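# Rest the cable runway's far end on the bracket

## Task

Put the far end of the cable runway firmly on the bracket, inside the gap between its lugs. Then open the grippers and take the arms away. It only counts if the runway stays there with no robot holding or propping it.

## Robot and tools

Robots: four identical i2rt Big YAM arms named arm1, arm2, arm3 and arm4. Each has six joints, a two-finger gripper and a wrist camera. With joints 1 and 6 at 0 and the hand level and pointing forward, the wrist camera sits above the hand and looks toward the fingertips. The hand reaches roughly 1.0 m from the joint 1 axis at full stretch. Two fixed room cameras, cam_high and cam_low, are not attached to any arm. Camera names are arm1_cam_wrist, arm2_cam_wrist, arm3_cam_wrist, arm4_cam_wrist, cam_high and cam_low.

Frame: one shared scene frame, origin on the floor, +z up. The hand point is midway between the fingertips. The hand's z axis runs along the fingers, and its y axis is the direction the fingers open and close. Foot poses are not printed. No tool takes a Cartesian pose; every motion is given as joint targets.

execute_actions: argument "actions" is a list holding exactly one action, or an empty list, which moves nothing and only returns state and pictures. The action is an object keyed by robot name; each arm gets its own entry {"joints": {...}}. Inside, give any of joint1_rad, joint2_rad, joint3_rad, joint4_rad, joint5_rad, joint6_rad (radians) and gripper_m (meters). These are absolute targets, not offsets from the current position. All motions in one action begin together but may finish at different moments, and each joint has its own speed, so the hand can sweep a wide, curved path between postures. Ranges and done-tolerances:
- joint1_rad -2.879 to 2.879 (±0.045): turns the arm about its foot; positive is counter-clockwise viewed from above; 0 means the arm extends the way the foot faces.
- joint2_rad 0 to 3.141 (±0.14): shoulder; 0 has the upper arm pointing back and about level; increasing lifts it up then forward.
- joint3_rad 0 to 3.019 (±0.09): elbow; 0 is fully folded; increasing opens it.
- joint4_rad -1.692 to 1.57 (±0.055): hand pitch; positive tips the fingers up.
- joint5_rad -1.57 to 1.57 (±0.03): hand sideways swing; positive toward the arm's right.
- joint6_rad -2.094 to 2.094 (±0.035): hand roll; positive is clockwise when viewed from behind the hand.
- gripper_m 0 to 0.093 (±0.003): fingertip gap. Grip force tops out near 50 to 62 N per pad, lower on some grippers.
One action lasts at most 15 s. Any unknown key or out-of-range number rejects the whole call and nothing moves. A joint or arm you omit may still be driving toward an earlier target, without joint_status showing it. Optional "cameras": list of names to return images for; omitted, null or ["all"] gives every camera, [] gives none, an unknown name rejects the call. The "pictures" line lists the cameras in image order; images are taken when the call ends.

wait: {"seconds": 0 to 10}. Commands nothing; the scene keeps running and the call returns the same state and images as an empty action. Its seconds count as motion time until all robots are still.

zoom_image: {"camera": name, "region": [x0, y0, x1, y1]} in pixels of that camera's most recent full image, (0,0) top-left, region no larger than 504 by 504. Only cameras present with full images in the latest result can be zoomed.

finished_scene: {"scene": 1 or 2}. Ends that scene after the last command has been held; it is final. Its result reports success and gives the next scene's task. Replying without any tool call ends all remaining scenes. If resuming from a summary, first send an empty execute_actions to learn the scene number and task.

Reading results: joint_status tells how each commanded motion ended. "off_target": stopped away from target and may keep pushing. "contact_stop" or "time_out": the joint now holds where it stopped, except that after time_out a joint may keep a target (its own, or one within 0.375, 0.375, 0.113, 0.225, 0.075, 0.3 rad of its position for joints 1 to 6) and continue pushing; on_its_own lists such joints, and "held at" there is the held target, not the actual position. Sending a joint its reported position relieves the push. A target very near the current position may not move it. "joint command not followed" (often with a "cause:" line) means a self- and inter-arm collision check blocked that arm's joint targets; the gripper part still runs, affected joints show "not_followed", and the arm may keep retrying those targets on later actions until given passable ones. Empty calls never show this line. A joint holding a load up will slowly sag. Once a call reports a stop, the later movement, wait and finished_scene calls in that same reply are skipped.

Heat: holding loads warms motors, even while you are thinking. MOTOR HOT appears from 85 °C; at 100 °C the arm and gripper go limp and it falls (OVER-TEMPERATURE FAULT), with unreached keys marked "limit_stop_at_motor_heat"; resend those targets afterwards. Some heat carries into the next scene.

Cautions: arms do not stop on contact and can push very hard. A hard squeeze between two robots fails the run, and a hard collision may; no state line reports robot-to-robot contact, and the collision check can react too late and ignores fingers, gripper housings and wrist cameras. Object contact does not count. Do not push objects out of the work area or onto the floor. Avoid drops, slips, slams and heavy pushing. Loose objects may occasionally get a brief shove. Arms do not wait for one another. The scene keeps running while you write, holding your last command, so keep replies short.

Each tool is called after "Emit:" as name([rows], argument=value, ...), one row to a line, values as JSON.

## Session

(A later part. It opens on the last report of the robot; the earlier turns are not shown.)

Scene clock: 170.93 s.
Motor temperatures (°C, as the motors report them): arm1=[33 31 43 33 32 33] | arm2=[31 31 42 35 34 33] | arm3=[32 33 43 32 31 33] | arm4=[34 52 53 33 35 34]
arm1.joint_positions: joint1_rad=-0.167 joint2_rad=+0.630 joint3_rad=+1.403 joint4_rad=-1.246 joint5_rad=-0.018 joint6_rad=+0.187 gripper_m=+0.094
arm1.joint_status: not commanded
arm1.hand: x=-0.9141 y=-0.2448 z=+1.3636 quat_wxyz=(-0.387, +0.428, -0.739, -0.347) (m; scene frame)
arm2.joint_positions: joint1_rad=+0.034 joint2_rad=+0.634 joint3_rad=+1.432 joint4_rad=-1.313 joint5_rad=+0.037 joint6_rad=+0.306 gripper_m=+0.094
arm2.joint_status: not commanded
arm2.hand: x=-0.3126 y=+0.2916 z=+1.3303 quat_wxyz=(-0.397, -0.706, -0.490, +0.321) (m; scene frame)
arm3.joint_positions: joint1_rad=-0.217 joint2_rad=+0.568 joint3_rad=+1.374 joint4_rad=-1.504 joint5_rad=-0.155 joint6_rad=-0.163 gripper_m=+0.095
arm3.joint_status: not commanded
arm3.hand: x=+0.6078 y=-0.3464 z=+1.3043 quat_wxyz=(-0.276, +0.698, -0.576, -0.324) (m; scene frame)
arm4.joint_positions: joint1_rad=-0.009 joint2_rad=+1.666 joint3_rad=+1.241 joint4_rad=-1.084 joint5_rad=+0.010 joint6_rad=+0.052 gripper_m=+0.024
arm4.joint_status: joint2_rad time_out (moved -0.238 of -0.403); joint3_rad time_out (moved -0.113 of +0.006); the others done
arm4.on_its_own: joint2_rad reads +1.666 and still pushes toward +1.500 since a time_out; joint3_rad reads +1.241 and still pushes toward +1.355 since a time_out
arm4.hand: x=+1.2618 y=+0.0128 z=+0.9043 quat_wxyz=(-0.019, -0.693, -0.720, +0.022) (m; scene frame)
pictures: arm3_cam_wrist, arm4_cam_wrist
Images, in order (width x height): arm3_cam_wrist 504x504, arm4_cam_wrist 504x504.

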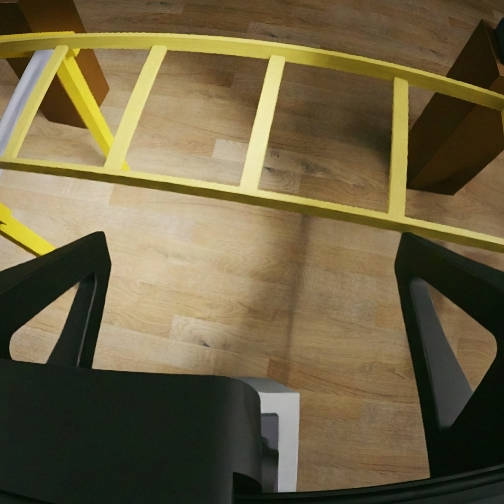

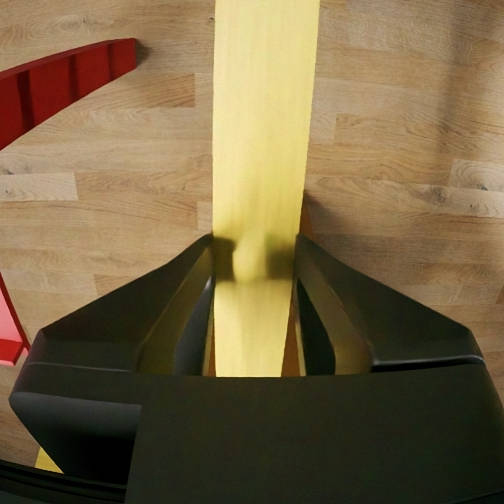

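Emit:
execute_actions([
  {"arm4": {"joints": {"joint1_rad": 0.21, "joint2_rad": 1.45, "joint3_rad": 1.29, "joint4_rad": -1.13, "joint6_rad": 0.26}}},
], cameras=["arm4_cam_wrist", "cam_high", "cam_low"])

Emit:
zoom_image(camera="cam_high", region=[340, 80, 480, 220])

Scene clock: 183.37 s.
Motor temperatures (°C, as the motors report them): arm1=[33 31 44 33 32 33] | arm2=[31 31 42 35 34 33] | arm3=[32 33 43 32 31 33] | arm4=[34 54 58 33 35 34]
arm1.joint_positions: joint1_rad=-0.167 joint2_rad=+0.630 joint3_rad=+1.403 joint4_rad=-1.246 joint5_rad=-0.018 joint6_rad=+0.187 gripper_m=+0.094
arm1.joint_status: not commanded
arm1.hand: x=-0.9141 y=-0.2448 z=+1.3636 quat_wxyz=(-0.387, +0.428, -0.739, -0.347) (m; scene frame)
arm2.joint_positions: joint1_rad=+0.034 joint2_rad=+0.634 joint3_rad=+1.432 joint4_rad=-1.313 joint5_rad=+0.037 joint6_rad=+0.306 gripper_m=+0.094
arm2.joint_status: not commanded
arm2.hand: x=-0.3126 y=+0.2916 z=+1.3303 quat_wxyz=(-0.397, -0.706, -0.490, +0.321) (m; scene frame)
arm3.joint_positions: joint1_rad=-0.217 joint2_rad=+0.568 joint3_rad=+1.374 joint4_rad=-1.504 joint5_rad=-0.155 joint6_rad=-0.163 gripper_m=+0.095
arm3.joint_status: not commanded
arm3.hand: x=+0.6078 y=-0.3464 z=+1.3043 quat_wxyz=(-0.276, +0.698, -0.576, -0.324) (m; scene frame)
arm4.joint_positions: joint1_rad=+0.201 joint2_rad=+1.658 joint3_rad=+1.167 joint4_rad=-1.115 joint5_rad=+0.005 joint6_rad=+0.242 gripper_m=+0.024
arm4.joint_status: joint2_rad time_out (moved -0.008 of -0.216); joint3_rad time_out (moved -0.074 of +0.049); the others done
arm4.on_its_own: joint2_rad reads +1.658 and still pushes toward +1.450 since a time_out; joint3_rad reads +1.167 and still pushes toward +1.279 since a time_out
arm4.hand: x=+1.3518 y=+0.0689 z=+0.8824 quat_wxyz=(+0.018, -0.686, -0.727, -0.008) (m; scene frame)
pictures: arm4_cam_wrist, cam_high, cam_low
Images, in order (width x height): arm4_cam_wrist 504x504, cam_high 896x504, cam_low 896x504.

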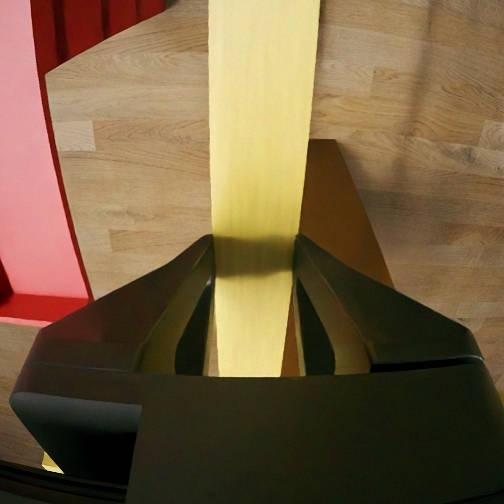

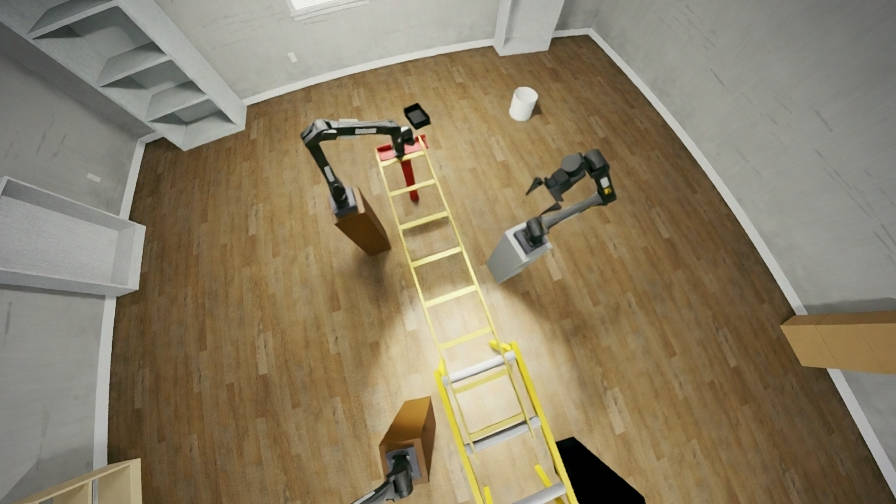

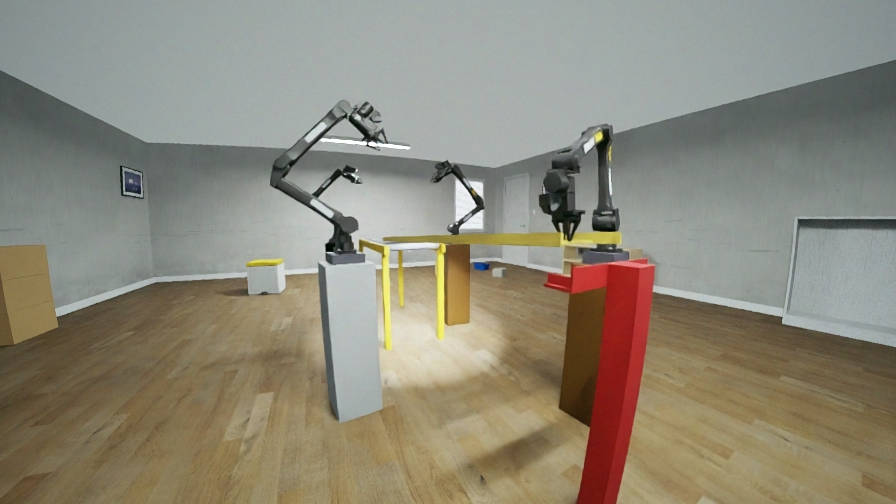

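Region (340, 80, 480, 220) of cam_high's 896x504 image, scaled by 3.600, with more detail than that image has.

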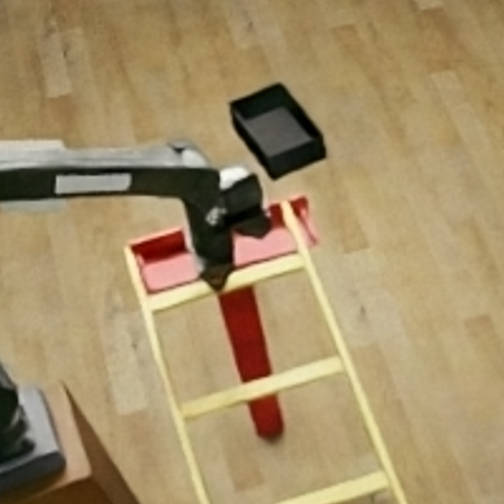

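Emit:
execute_actions([
  {"arm4": {"joints": {"joint1_rad": 0.25, "joint2_rad": 1.56, "joint3_rad": 1.28, "joint4_rad": -0.97, "joint6_rad": 0.29}}},
], cameras=["arm4_cam_wrist", "cam_high", "cam_low"])

Emit:
zoom_image(camera="cam_high", region=[340, 80, 480, 220])

Emit:
zoom_image(camera="cam_low", region=[500, 180, 700, 320])

Scene clock: 197.70 s.
Motor temperatures (°C, as the motors report them): arm1=[33 31 44 33 32 33] | arm2=[31 31 42 35 34 33] | arm3=[32 33 43 32 31 33] | arm4=[34 57 60 33 34 34]
arm1.joint_positions: joint1_rad=-0.167 joint2_rad=+0.630 joint3_rad=+1.403 joint4_rad=-1.246 joint5_rad=-0.018 joint6_rad=+0.187 gripper_m=+0.094
arm1.joint_status: not commanded
arm1.hand: x=-0.9141 y=-0.2448 z=+1.3636 quat_wxyz=(-0.387, +0.428, -0.739, -0.347) (m; scene frame)
arm2.joint_positions: joint1_rad=+0.034 joint2_rad=+0.634 joint3_rad=+1.432 joint4_rad=-1.313 joint5_rad=+0.037 joint6_rad=+0.306 gripper_m=+0.094
arm2.joint_status: not commanded
arm2.hand: x=-0.3126 y=+0.2916 z=+1.3303 quat_wxyz=(-0.397, -0.706, -0.490, +0.321) (m; scene frame)
arm3.joint_positions: joint1_rad=-0.217 joint2_rad=+0.568 joint3_rad=+1.374 joint4_rad=-1.504 joint5_rad=-0.155 joint6_rad=-0.163 gripper_m=+0.095
arm3.joint_status: not commanded
arm3.hand: x=+0.6078 y=-0.3464 z=+1.3043 quat_wxyz=(-0.276, +0.698, -0.576, -0.324) (m; scene frame)
arm4.joint_positions: joint1_rad=+0.251 joint2_rad=+1.727 joint3_rad=+1.163 joint4_rad=-0.988 joint5_rad=+0.007 joint6_rad=+0.289 gripper_m=+0.024
arm4.joint_status: joint2_rad time_out (moved +0.069 of -0.098); joint3_rad time_out (moved -0.004 of +0.113); the others done
arm4.on_its_own: joint2_rad reads +1.727 and still pushes toward +1.560 since a time_out; joint3_rad reads +1.163 and still pushes toward +1.275 since a time_out
arm4.hand: x=+1.3815 y=+0.0529 z=+0.8503 quat_wxyz=(-0.005, -0.685, -0.729, +0.006) (m; scene frame)
pictures: arm4_cam_wrist, cam_high, cam_low
Images, in order (width x height): arm4_cam_wrist 504x504, cam_high 896x504, cam_low 896x504.

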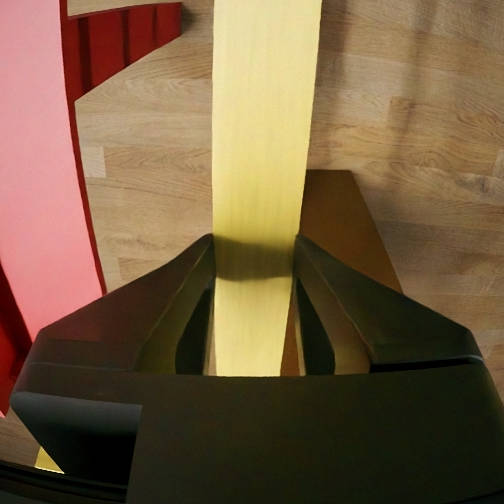

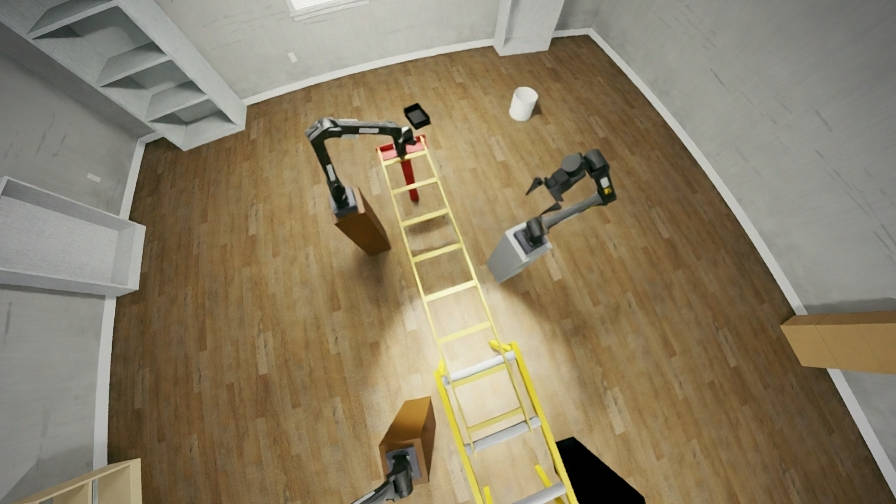

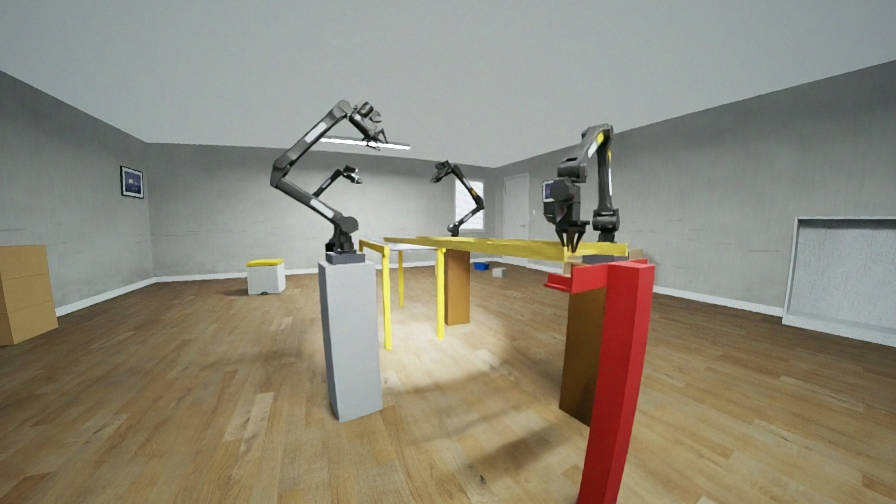

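Region (340, 80, 480, 220) of cam_high's 896x504 image, scaled by 3.600, with more detail than that image has.

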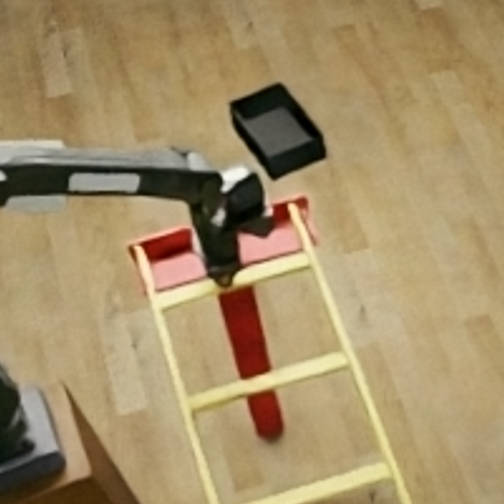

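Region (500, 180, 700, 320) of cam_low's 896x504 image, scaled by 2.520, with more detail than that image has; it fills the top 353 rows of this view, and the rest is white.

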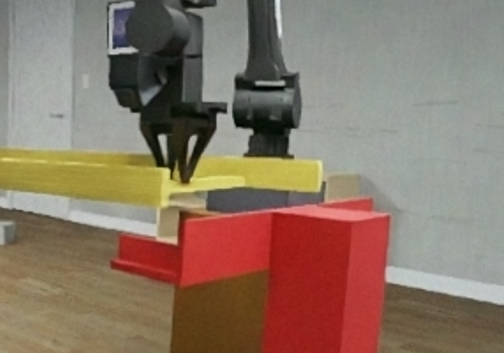

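Emit:
execute_actions([
  {"arm4": {"joints": {"joint2_rad": 1.63, "joint3_rad": 1.22, "joint4_rad": -0.89}}},
], cameras=["arm4_cam_wrist", "cam_high", "cam_low"])

Emit:
zoom_image(camera="cam_high", region=[340, 80, 480, 220])

Emit:
zoom_image(camera="cam_low", region=[500, 180, 700, 320])

Scene clock: 205.70 s.
Motor temperatures (°C, as the motors report them): arm1=[33 31 44 33 32 33] | arm2=[31 31 42 35 34 33] | arm3=[32 33 43 32 31 33] | arm4=[34 57 60 33 34 34]
arm1.joint_positions: joint1_rad=-0.167 joint2_rad=+0.630 joint3_rad=+1.403 joint4_rad=-1.246 joint5_rad=-0.018 joint6_rad=+0.187 gripper_m=+0.094
arm1.joint_status: not commanded
arm1.hand: x=-0.9141 y=-0.2448 z=+1.3636 quat_wxyz=(-0.387, +0.428, -0.739, -0.347) (m; scene frame)
arm2.joint_positions: joint1_rad=+0.034 joint2_rad=+0.634 joint3_rad=+1.432 joint4_rad=-1.313 joint5_rad=+0.037 joint6_rad=+0.306 gripper_m=+0.094
arm2.joint_status: not commanded
arm2.hand: x=-0.3126 y=+0.2916 z=+1.3303 quat_wxyz=(-0.397, -0.706, -0.490, +0.321) (m; scene frame)
arm3.joint_positions: joint1_rad=-0.217 joint2_rad=+0.568 joint3_rad=+1.374 joint4_rad=-1.504 joint5_rad=-0.155 joint6_rad=-0.163 gripper_m=+0.095
arm3.joint_status: not commanded
arm3.hand: x=+0.6078 y=-0.3464 z=+1.3043 quat_wxyz=(-0.276, +0.698, -0.576, -0.324) (m; scene frame)
arm4.joint_positions: joint1_rad=+0.251 joint2_rad=+1.764 joint3_rad=+1.127 joint4_rad=-0.913 joint5_rad=+0.007 joint6_rad=+0.289 gripper_m=+0.024
arm4.joint_status: joint3_rad time_out (moved -0.036 of +0.057); the others done
arm4.on_its_own: joint3_rad reads +1.127 and still pushes toward +1.220 since a time_out
arm4.hand: x=+1.3806 y=+0.0550 z=+0.8225 quat_wxyz=(-0.006, -0.685, -0.728, +0.006) (m; scene frame)
pictures: arm4_cam_wrist, cam_high, cam_low
Images, in order (width x height): arm4_cam_wrist 504x504, cam_high 896x504, cam_low 896x504.

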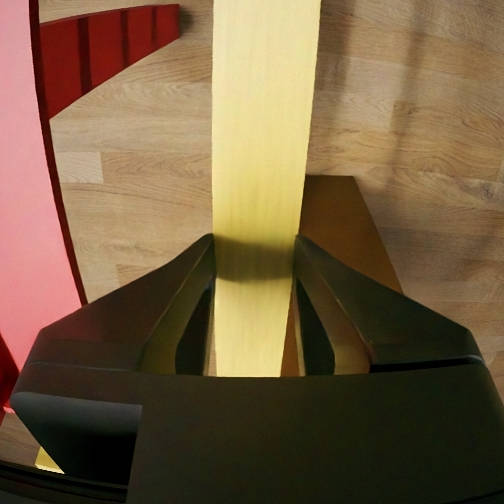

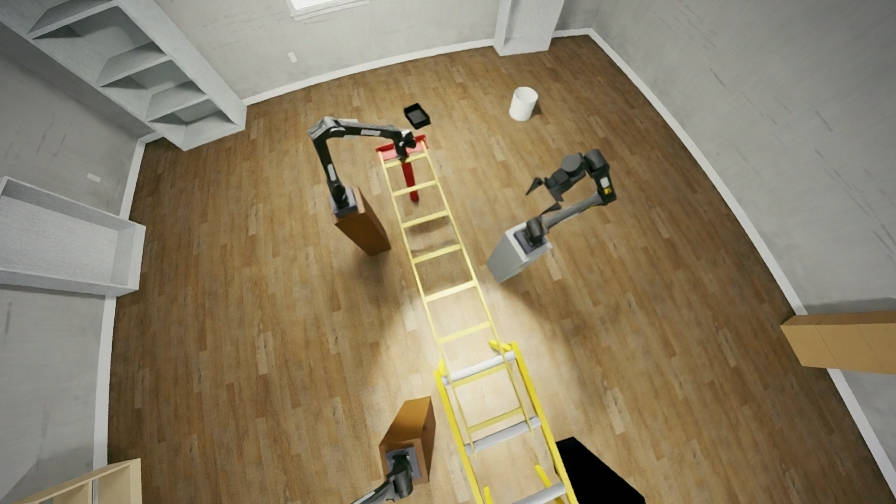

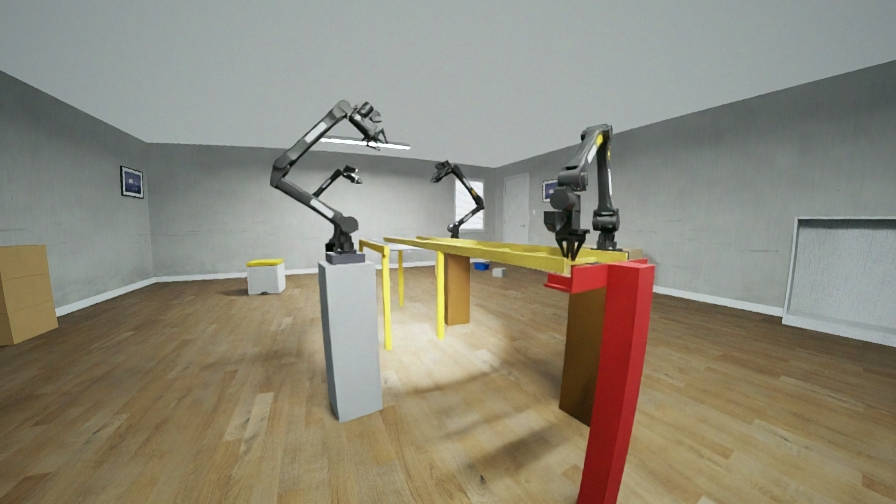

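Region (340, 80, 480, 220) of cam_high's 896x504 image, scaled by 3.600, with more detail than that image has.

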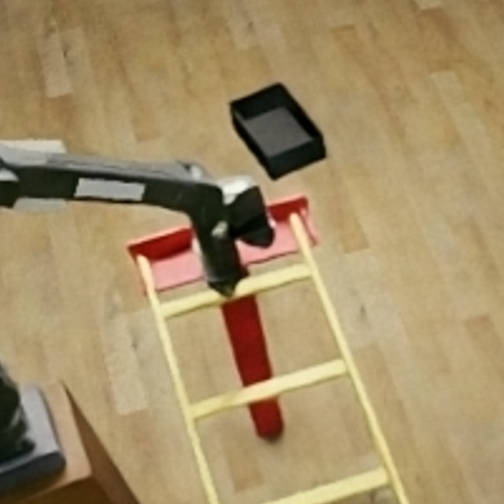

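Region (500, 180, 700, 320) of cam_low's 896x504 image, scaled by 2.520, with more detail than that image has; it fills the top 353 rows of this view, and the rest is white.

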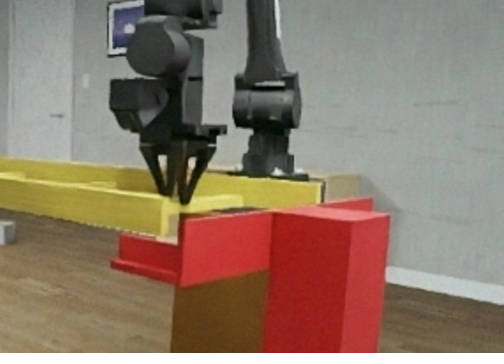

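Emit:
execute_actions([
  {"arm4": {"joints": {"joint2_rad": 1.73, "joint3_rad": 1.16, "joint4_rad": -0.82}}},
], cameras=["arm4_cam_wrist", "cam_high", "cam_low"])

Emit:
zoom_image(camera="cam_high", region=[340, 80, 480, 220])

Emit:
zoom_image(camera="cam_low", region=[500, 180, 700, 320])

Scene clock: 212.57 s.
Motor temperatures (°C, as the motors report them): arm1=[33 31 44 33 32 33] | arm2=[31 31 43 35 34 33] | arm3=[32 33 43 32 31 33] | arm4=[34 56 58 33 34 34]
arm1.joint_positions: joint1_rad=-0.167 joint2_rad=+0.630 joint3_rad=+1.403 joint4_rad=-1.246 joint5_rad=-0.018 joint6_rad=+0.187 gripper_m=+0.094
arm1.joint_status: not commanded
arm1.hand: x=-0.9141 y=-0.2448 z=+1.3636 quat_wxyz=(-0.387, +0.428, -0.739, -0.347) (m; scene frame)
arm2.joint_positions: joint1_rad=+0.034 joint2_rad=+0.634 joint3_rad=+1.432 joint4_rad=-1.313 joint5_rad=+0.037 joint6_rad=+0.306 gripper_m=+0.094
arm2.joint_status: not commanded
arm2.hand: x=-0.3126 y=+0.2916 z=+1.3303 quat_wxyz=(-0.397, -0.706, -0.490, +0.321) (m; scene frame)
arm3.joint_positions: joint1_rad=-0.217 joint2_rad=+0.568 joint3_rad=+1.374 joint4_rad=-1.504 joint5_rad=-0.155 joint6_rad=-0.163 gripper_m=+0.095
arm3.joint_status: not commanded
arm3.hand: x=+0.6078 y=-0.3464 z=+1.3043 quat_wxyz=(-0.276, +0.698, -0.576, -0.324) (m; scene frame)
arm4.joint_positions: joint1_rad=+0.251 joint2_rad=+1.764 joint3_rad=+1.117 joint4_rad=-0.901 joint5_rad=+0.007 joint6_rad=+0.290 gripper_m=+0.024
arm4.joint_status: joint4_rad time_out (moved +0.013 of +0.093); the others done
arm4.on_its_own: joint4_rad reads -0.901 and still pushes toward -0.820 since a time_out
arm4.hand: x=+1.3802 y=+0.0562 z=+0.8198 quat_wxyz=(-0.008, -0.685, -0.728, +0.007) (m; scene frame)
pictures: arm4_cam_wrist, cam_high, cam_low
Images, in order (width x height): arm4_cam_wrist 504x504, cam_high 896x504, cam_low 896x504.

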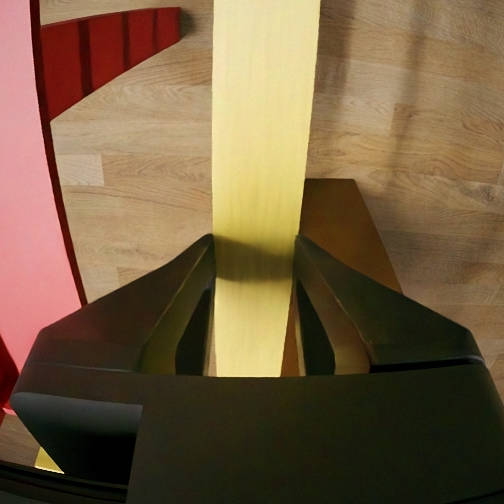

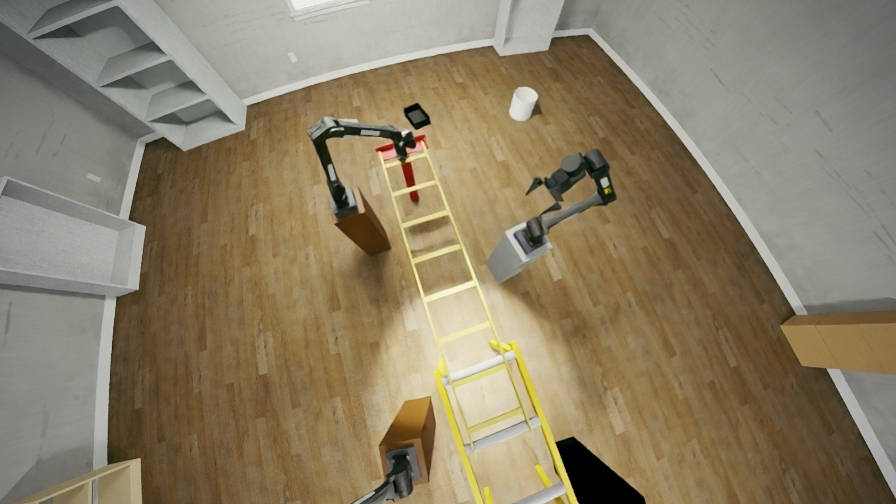

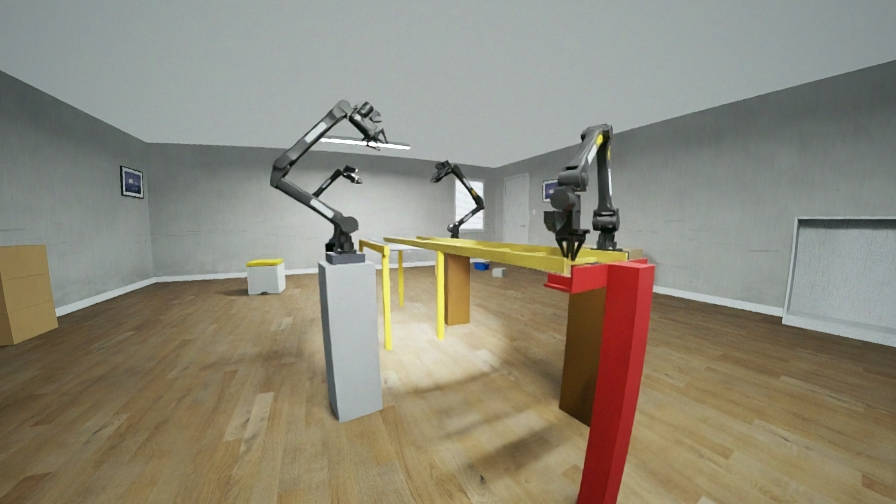

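Region (340, 80, 480, 220) of cam_high's 896x504 image, scaled by 3.600, with more detail than that image has.

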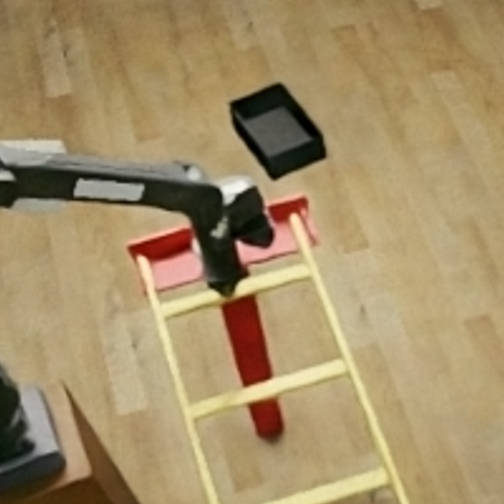

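Region (500, 180, 700, 320) of cam_low's 896x504 image, scaled by 2.520, with more detail than that image has; it fills the top 353 rows of this view, and the rest is white.

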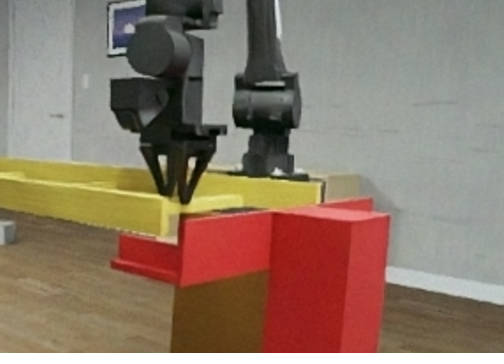

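Emit:
execute_actions([
  {"arm4": {"joints": {"joint2_rad": 1.63, "joint3_rad": 1.30, "joint4_rad": -0.965}}},
], cameras=["cam_high", "cam_low"])

Emit:
zoom_image(camera="cam_high", region=[340, 80, 480, 220])

Scene clock: 223.50 s.
Motor temperatures (°C, as the motors report them): arm1=[33 31 45 33 32 33] | arm2=[31 31 43 35 34 33] | arm3=[32 33 44 32 31 33] | arm4=[34 53 57 34 34 34]
arm1.joint_positions: joint1_rad=-0.167 joint2_rad=+0.630 joint3_rad=+1.403 joint4_rad=-1.246 joint5_rad=-0.018 joint6_rad=+0.187 gripper_m=+0.094
arm1.joint_status: not commanded
arm1.hand: x=-0.9141 y=-0.2448 z=+1.3636 quat_wxyz=(-0.387, +0.428, -0.739, -0.347) (m; scene frame)
arm2.joint_positions: joint1_rad=+0.034 joint2_rad=+0.634 joint3_rad=+1.432 joint4_rad=-1.313 joint5_rad=+0.037 joint6_rad=+0.306 gripper_m=+0.094
arm2.joint_status: not commanded
arm2.hand: x=-0.3126 y=+0.2916 z=+1.3303 quat_wxyz=(-0.397, -0.706, -0.490, +0.321) (m; scene frame)
arm3.joint_positions: joint1_rad=-0.217 joint2_rad=+0.568 joint3_rad=+1.374 joint4_rad=-1.504 joint5_rad=-0.155 joint6_rad=-0.163 gripper_m=+0.095
arm3.joint_status: not commanded
arm3.hand: x=+0.6078 y=-0.3464 z=+1.3043 quat_wxyz=(-0.276, +0.698, -0.576, -0.324) (m; scene frame)
arm4.joint_positions: joint1_rad=+0.251 joint2_rad=+1.761 joint3_rad=+1.125 joint4_rad=-0.931 joint5_rad=+0.006 joint6_rad=+0.290 gripper_m=+0.024
arm4.joint_status: joint3_rad time_out (moved +0.007 of +0.183); the others done
arm4.on_its_own: joint3_rad reads +1.125 and still pushes toward +1.237 since a time_out
arm4.hand: x=+1.3791 y=+0.0597 z=+0.8231 quat_wxyz=(+0.001, -0.685, -0.728, +0.001) (m; scene frame)
pictures: cam_high, cam_low
Images, in order (width x height): cam_high 896x504, cam_low 896x504.

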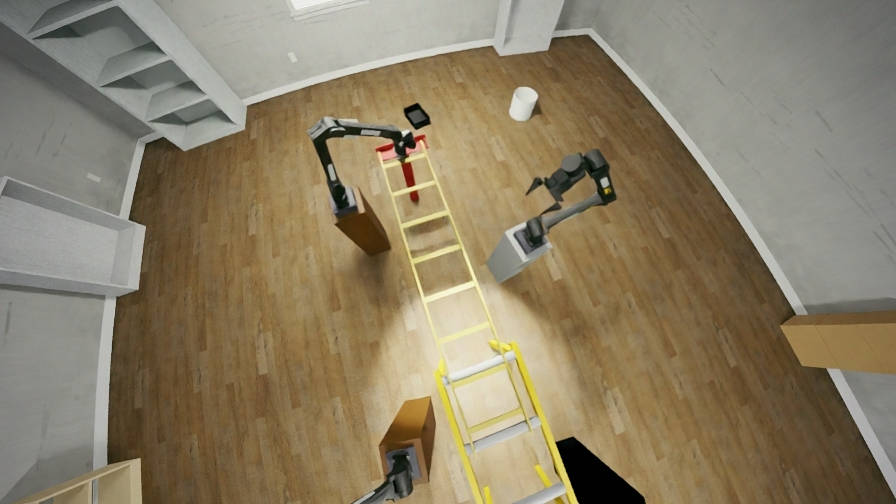

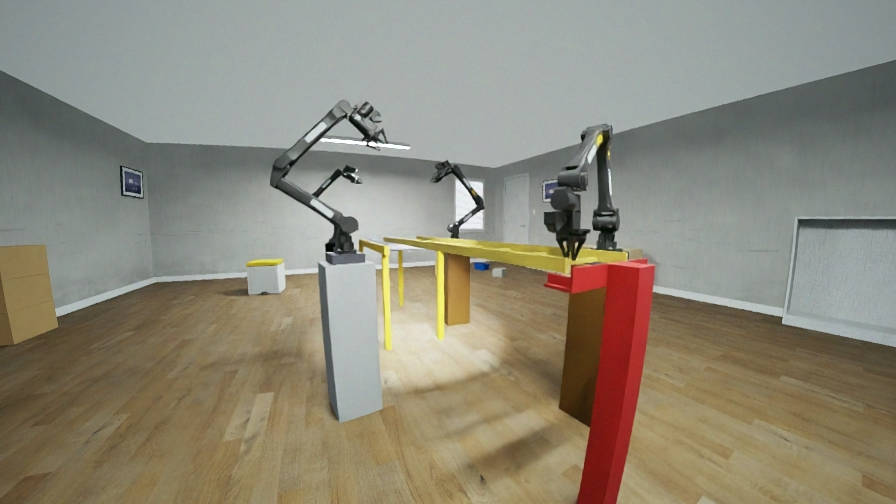

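Region (340, 80, 480, 220) of cam_high's 896x504 image, scaled by 3.600, with more detail than that image has.

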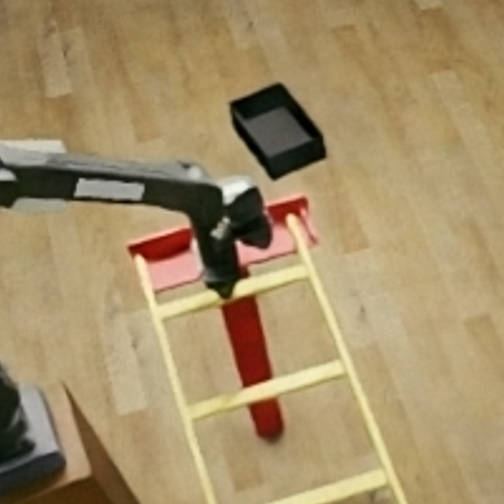

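Emit:
execute_actions([
  {"arm4": {"joints": {"joint2_rad": 1.47, "joint3_rad": 1.235, "joint4_rad": -0.85}}},
], cameras=["cam_high", "cam_low"])

Emit:
zoom_image(camera="cam_high", region=[340, 80, 480, 220])

Scene clock: 239.27 s.
Motor temperatures (°C, as the motors report them): arm1=[33 31 45 33 32 33] | arm2=[31 31 43 35 34 33] | arm3=[32 33 44 32 31 33] | arm4=[34 55 61 33 34 34]
arm1.joint_positions: joint1_rad=-0.167 joint2_rad=+0.630 joint3_rad=+1.403 joint4_rad=-1.246 joint5_rad=-0.018 joint6_rad=+0.187 gripper_m=+0.094
arm1.joint_status: not commanded
arm1.hand: x=-0.9141 y=-0.2448 z=+1.3636 quat_wxyz=(-0.387, +0.428, -0.739, -0.347) (m; scene frame)
arm2.joint_positions: joint1_rad=+0.034 joint2_rad=+0.634 joint3_rad=+1.432 joint4_rad=-1.313 joint5_rad=+0.037 joint6_rad=+0.306 gripper_m=+0.094
arm2.joint_status: not commanded
arm2.hand: x=-0.3126 y=+0.2916 z=+1.3303 quat_wxyz=(-0.397, -0.706, -0.490, +0.321) (m; scene frame)
arm3.joint_positions: joint1_rad=-0.217 joint2_rad=+0.568 joint3_rad=+1.374 joint4_rad=-1.504 joint5_rad=-0.155 joint6_rad=-0.163 gripper_m=+0.095
arm3.joint_status: not commanded
arm3.hand: x=+0.6078 y=-0.3464 z=+1.3043 quat_wxyz=(-0.276, +0.698, -0.576, -0.324) (m; scene frame)
arm4.joint_positions: joint1_rad=+0.251 joint2_rad=+1.685 joint3_rad=+1.115 joint4_rad=-0.891 joint5_rad=+0.007 joint6_rad=+0.292 gripper_m=+0.024
arm4.joint_status: joint2_rad time_out (moved -0.076 of -0.291); joint3_rad time_out (moved -0.010 of +0.110); the others done
arm4.on_its_own: joint2_rad reads +1.685 and still pushes toward +1.470 since a time_out; joint3_rad reads +1.115 and still pushes toward +1.228 since a time_out
arm4.hand: x=+1.3833 y=+0.0476 z=+0.8546 quat_wxyz=(-0.046, -0.685, -0.726, +0.026) (m; scene frame)
pictures: cam_high, cam_low
Images, in order (width x height): cam_high 896x504, cam_low 896x504.

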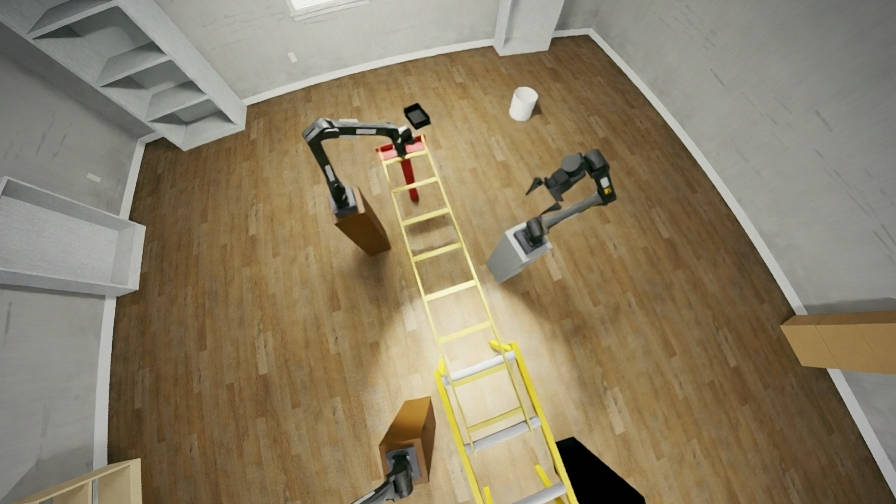

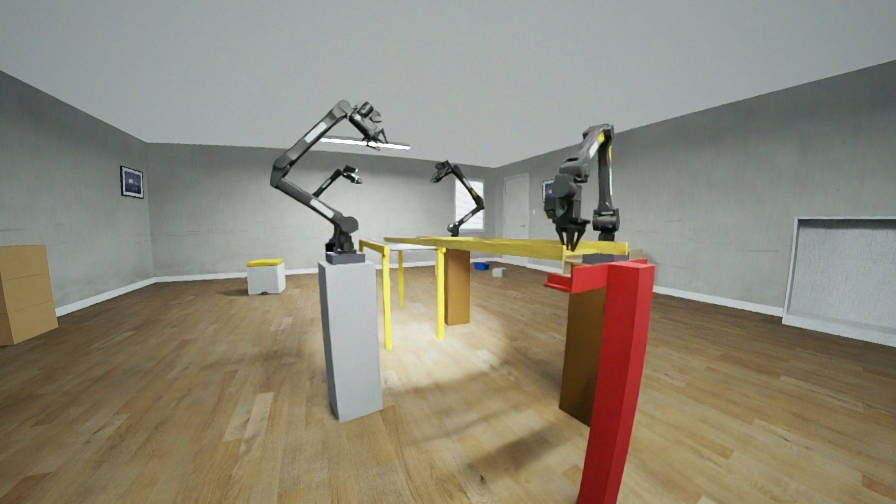

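Region (340, 80, 480, 220) of cam_high's 896x504 image, scaled by 3.600, with more detail than that image has.

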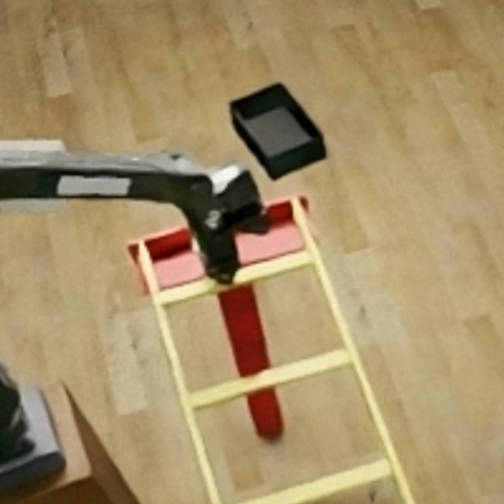

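Emit:
execute_actions([
  {"arm4": {"joints": {"joint2_rad": 1.66, "joint3_rad": 1.228, "joint4_rad": -0.82}}},
], cameras=["cam_high", "cam_low"])

Emit:
zoom_image(camera="cam_high", region=[340, 80, 480, 220])

Emit:
zoom_image(camera="cam_low", region=[500, 180, 700, 320])

Scene clock: 250.53 s.
Motor temperatures (°C, as the motors report them): arm1=[33 31 45 33 32 33] | arm2=[31 31 43 35 34 33] | arm3=[32 33 44 32 31 33] | arm4=[34 59 63 34 34 34]
arm1.joint_positions: joint1_rad=-0.167 joint2_rad=+0.630 joint3_rad=+1.403 joint4_rad=-1.246 joint5_rad=-0.018 joint6_rad=+0.187 gripper_m=+0.094
arm1.joint_status: not commanded
arm1.hand: x=-0.9141 y=-0.2448 z=+1.3636 quat_wxyz=(-0.387, +0.428, -0.739, -0.347) (m; scene frame)
arm2.joint_positions: joint1_rad=+0.034 joint2_rad=+0.634 joint3_rad=+1.432 joint4_rad=-1.313 joint5_rad=+0.037 joint6_rad=+0.306 gripper_m=+0.094
arm2.joint_status: not commanded
arm2.hand: x=-0.3126 y=+0.2916 z=+1.3303 quat_wxyz=(-0.397, -0.706, -0.490, +0.321) (m; scene frame)
arm3.joint_positions: joint1_rad=-0.217 joint2_rad=+0.568 joint3_rad=+1.374 joint4_rad=-1.504 joint5_rad=-0.155 joint6_rad=-0.163 gripper_m=+0.095
arm3.joint_status: not commanded
arm3.hand: x=+0.6078 y=-0.3464 z=+1.3043 quat_wxyz=(-0.276, +0.698, -0.576, -0.324) (m; scene frame)
arm4.joint_positions: joint1_rad=+0.250 joint2_rad=+1.805 joint3_rad=+1.110 joint4_rad=-0.842 joint5_rad=+0.006 joint6_rad=+0.292 gripper_m=+0.024
arm4.joint_status: joint2_rad time_out (moved +0.120 of -0.025); joint3_rad time_out (moved -0.005 of +0.113); the others done
arm4.on_its_own: joint2_rad reads +1.805 and still pushes toward +1.660 since a time_out; joint3_rad reads +1.110 and still pushes toward +1.223 since a time_out
arm4.hand: x=+1.3823 y=+0.0509 z=+0.7991 quat_wxyz=(-0.013, -0.687, -0.727, +0.008) (m; scene frame)
pictures: cam_high, cam_low
Images, in order (width x height): cam_high 896x504, cam_low 896x504.

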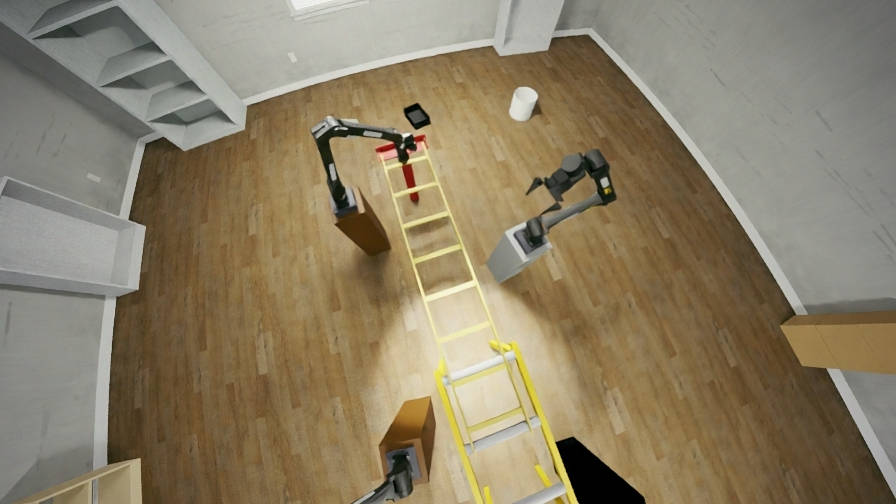

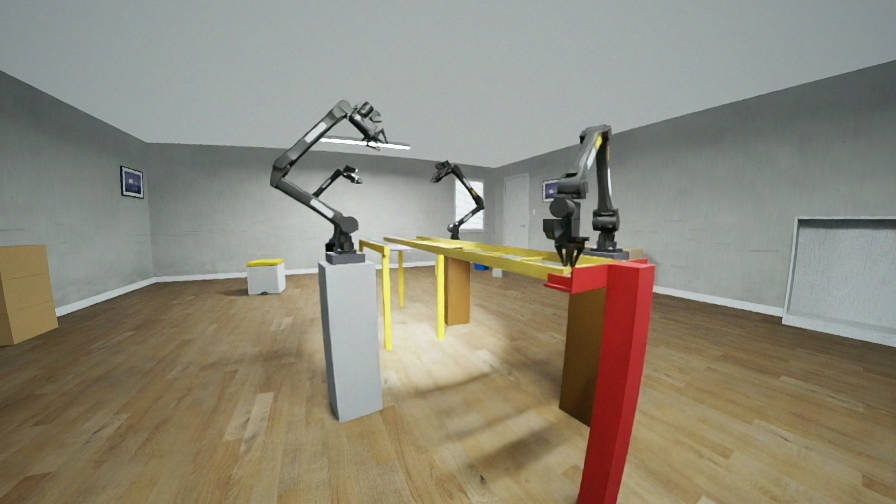

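Region (340, 80, 480, 220) of cam_high's 896x504 image, scaled by 3.600, with more detail than that image has.

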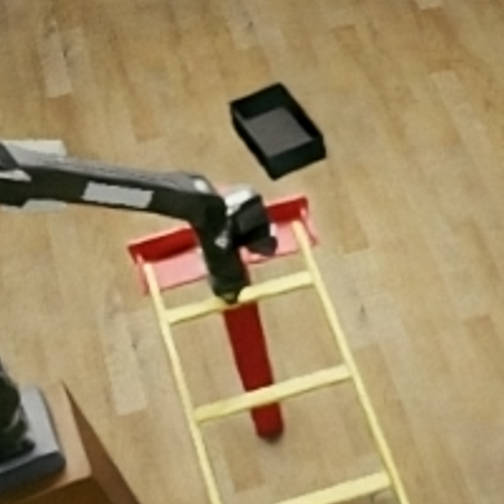

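Region (500, 180, 700, 320) of cam_low's 896x504 image, scaled by 2.520, with more detail than that image has; it fills the top 353 rows of this view, and the rest is white.

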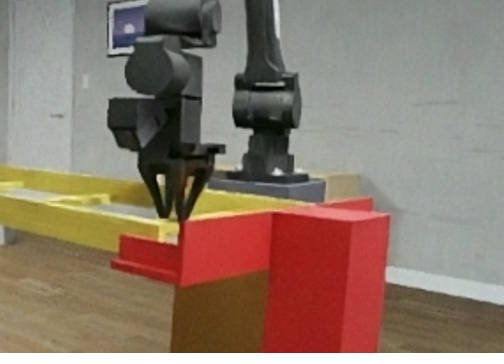

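Emit:
execute_actions([
  {"arm4": {"joints": {"joint1_rad": 0.32, "joint4_rad": -0.80, "joint6_rad": 0.36}}},
], cameras=["arm4_cam_wrist", "cam_high", "cam_low"])

Emit:
zoom_image(camera="cam_high", region=[340, 80, 480, 220])

Emit:
zoom_image(camera="cam_low", region=[500, 180, 700, 320])

Scene clock: 259.23 s.
Motor temperatures (°C, as the motors report them): arm1=[33 31 45 33 32 33] | arm2=[31 31 44 35 34 33] | arm3=[32 33 44 32 31 33] | arm4=[34 59 63 33 34 34]
arm1.joint_positions: joint1_rad=-0.167 joint2_rad=+0.630 joint3_rad=+1.403 joint4_rad=-1.246 joint5_rad=-0.018 joint6_rad=+0.187 gripper_m=+0.094
arm1.joint_status: not commanded
arm1.hand: x=-0.9141 y=-0.2448 z=+1.3636 quat_wxyz=(-0.387, +0.428, -0.739, -0.347) (m; scene frame)
arm2.joint_positions: joint1_rad=+0.034 joint2_rad=+0.634 joint3_rad=+1.432 joint4_rad=-1.313 joint5_rad=+0.037 joint6_rad=+0.306 gripper_m=+0.094
arm2.joint_status: not commanded
arm2.hand: x=-0.3126 y=+0.2916 z=+1.3303 quat_wxyz=(-0.397, -0.706, -0.490, +0.321) (m; scene frame)
arm3.joint_positions: joint1_rad=-0.217 joint2_rad=+0.568 joint3_rad=+1.374 joint4_rad=-1.504 joint5_rad=-0.155 joint6_rad=-0.163 gripper_m=+0.095
arm3.joint_status: not commanded
arm3.hand: x=+0.6078 y=-0.3464 z=+1.3043 quat_wxyz=(-0.276, +0.698, -0.576, -0.324) (m; scene frame)
arm4.joint_positions: joint1_rad=+0.321 joint2_rad=+1.805 joint3_rad=+1.110 joint4_rad=-0.810 joint5_rad=+0.006 joint6_rad=+0.360 gripper_m=+0.024
arm4.joint_status: all done
arm4.on_its_own: joint2_rad reads +1.805 and still pushes toward +1.660 since a time_out; joint3_rad reads +1.110 and still pushes toward +1.223 since a time_out
arm4.hand: x=+1.4164 y=+0.0563 z=+0.7995 quat_wxyz=(-0.028, -0.685, -0.728, +0.013) (m; scene frame)
pictures: arm4_cam_wrist, cam_high, cam_low
Images, in order (width x height): arm4_cam_wrist 504x504, cam_high 896x504, cam_low 896x504.

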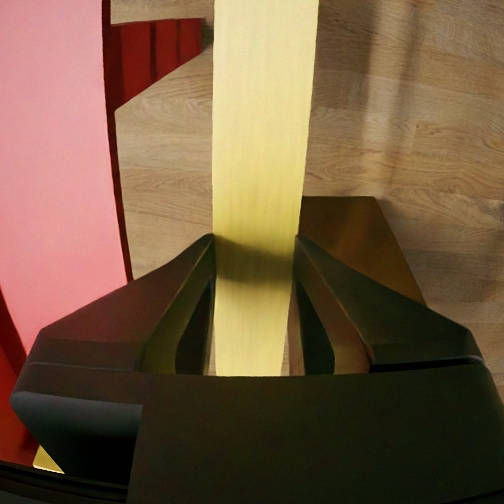

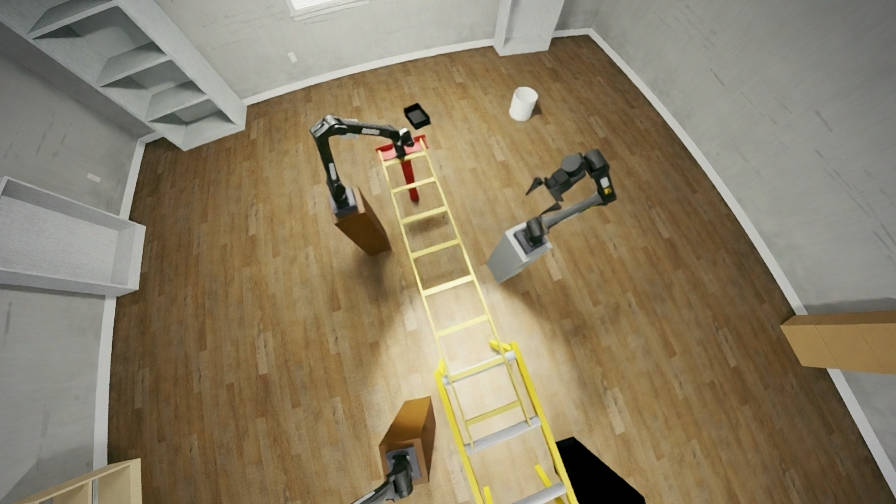

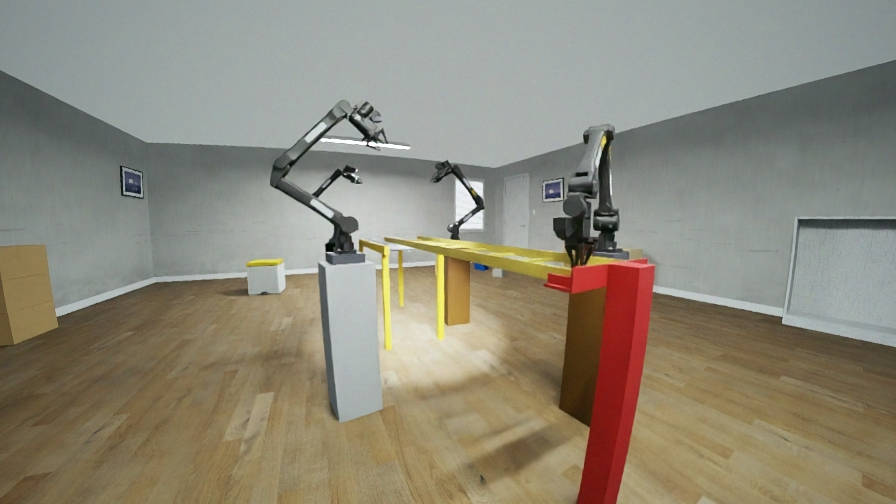

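Region (340, 80, 480, 220) of cam_high's 896x504 image, scaled by 3.600, with more detail than that image has.

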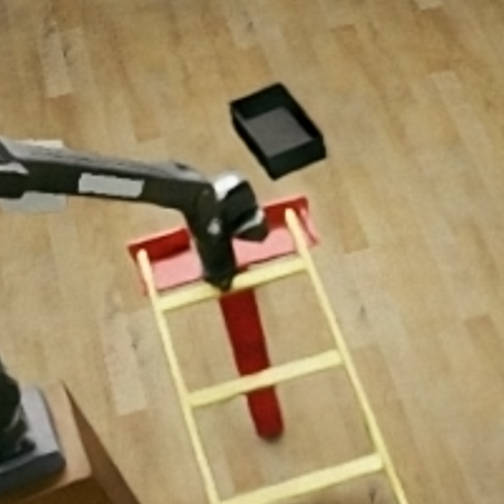

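Region (500, 180, 700, 320) of cam_low's 896x504 image, scaled by 2.520, with more detail than that image has; it fills the top 353 rows of this view, and the rest is white.

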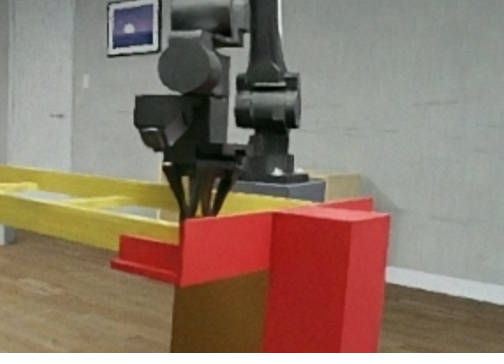

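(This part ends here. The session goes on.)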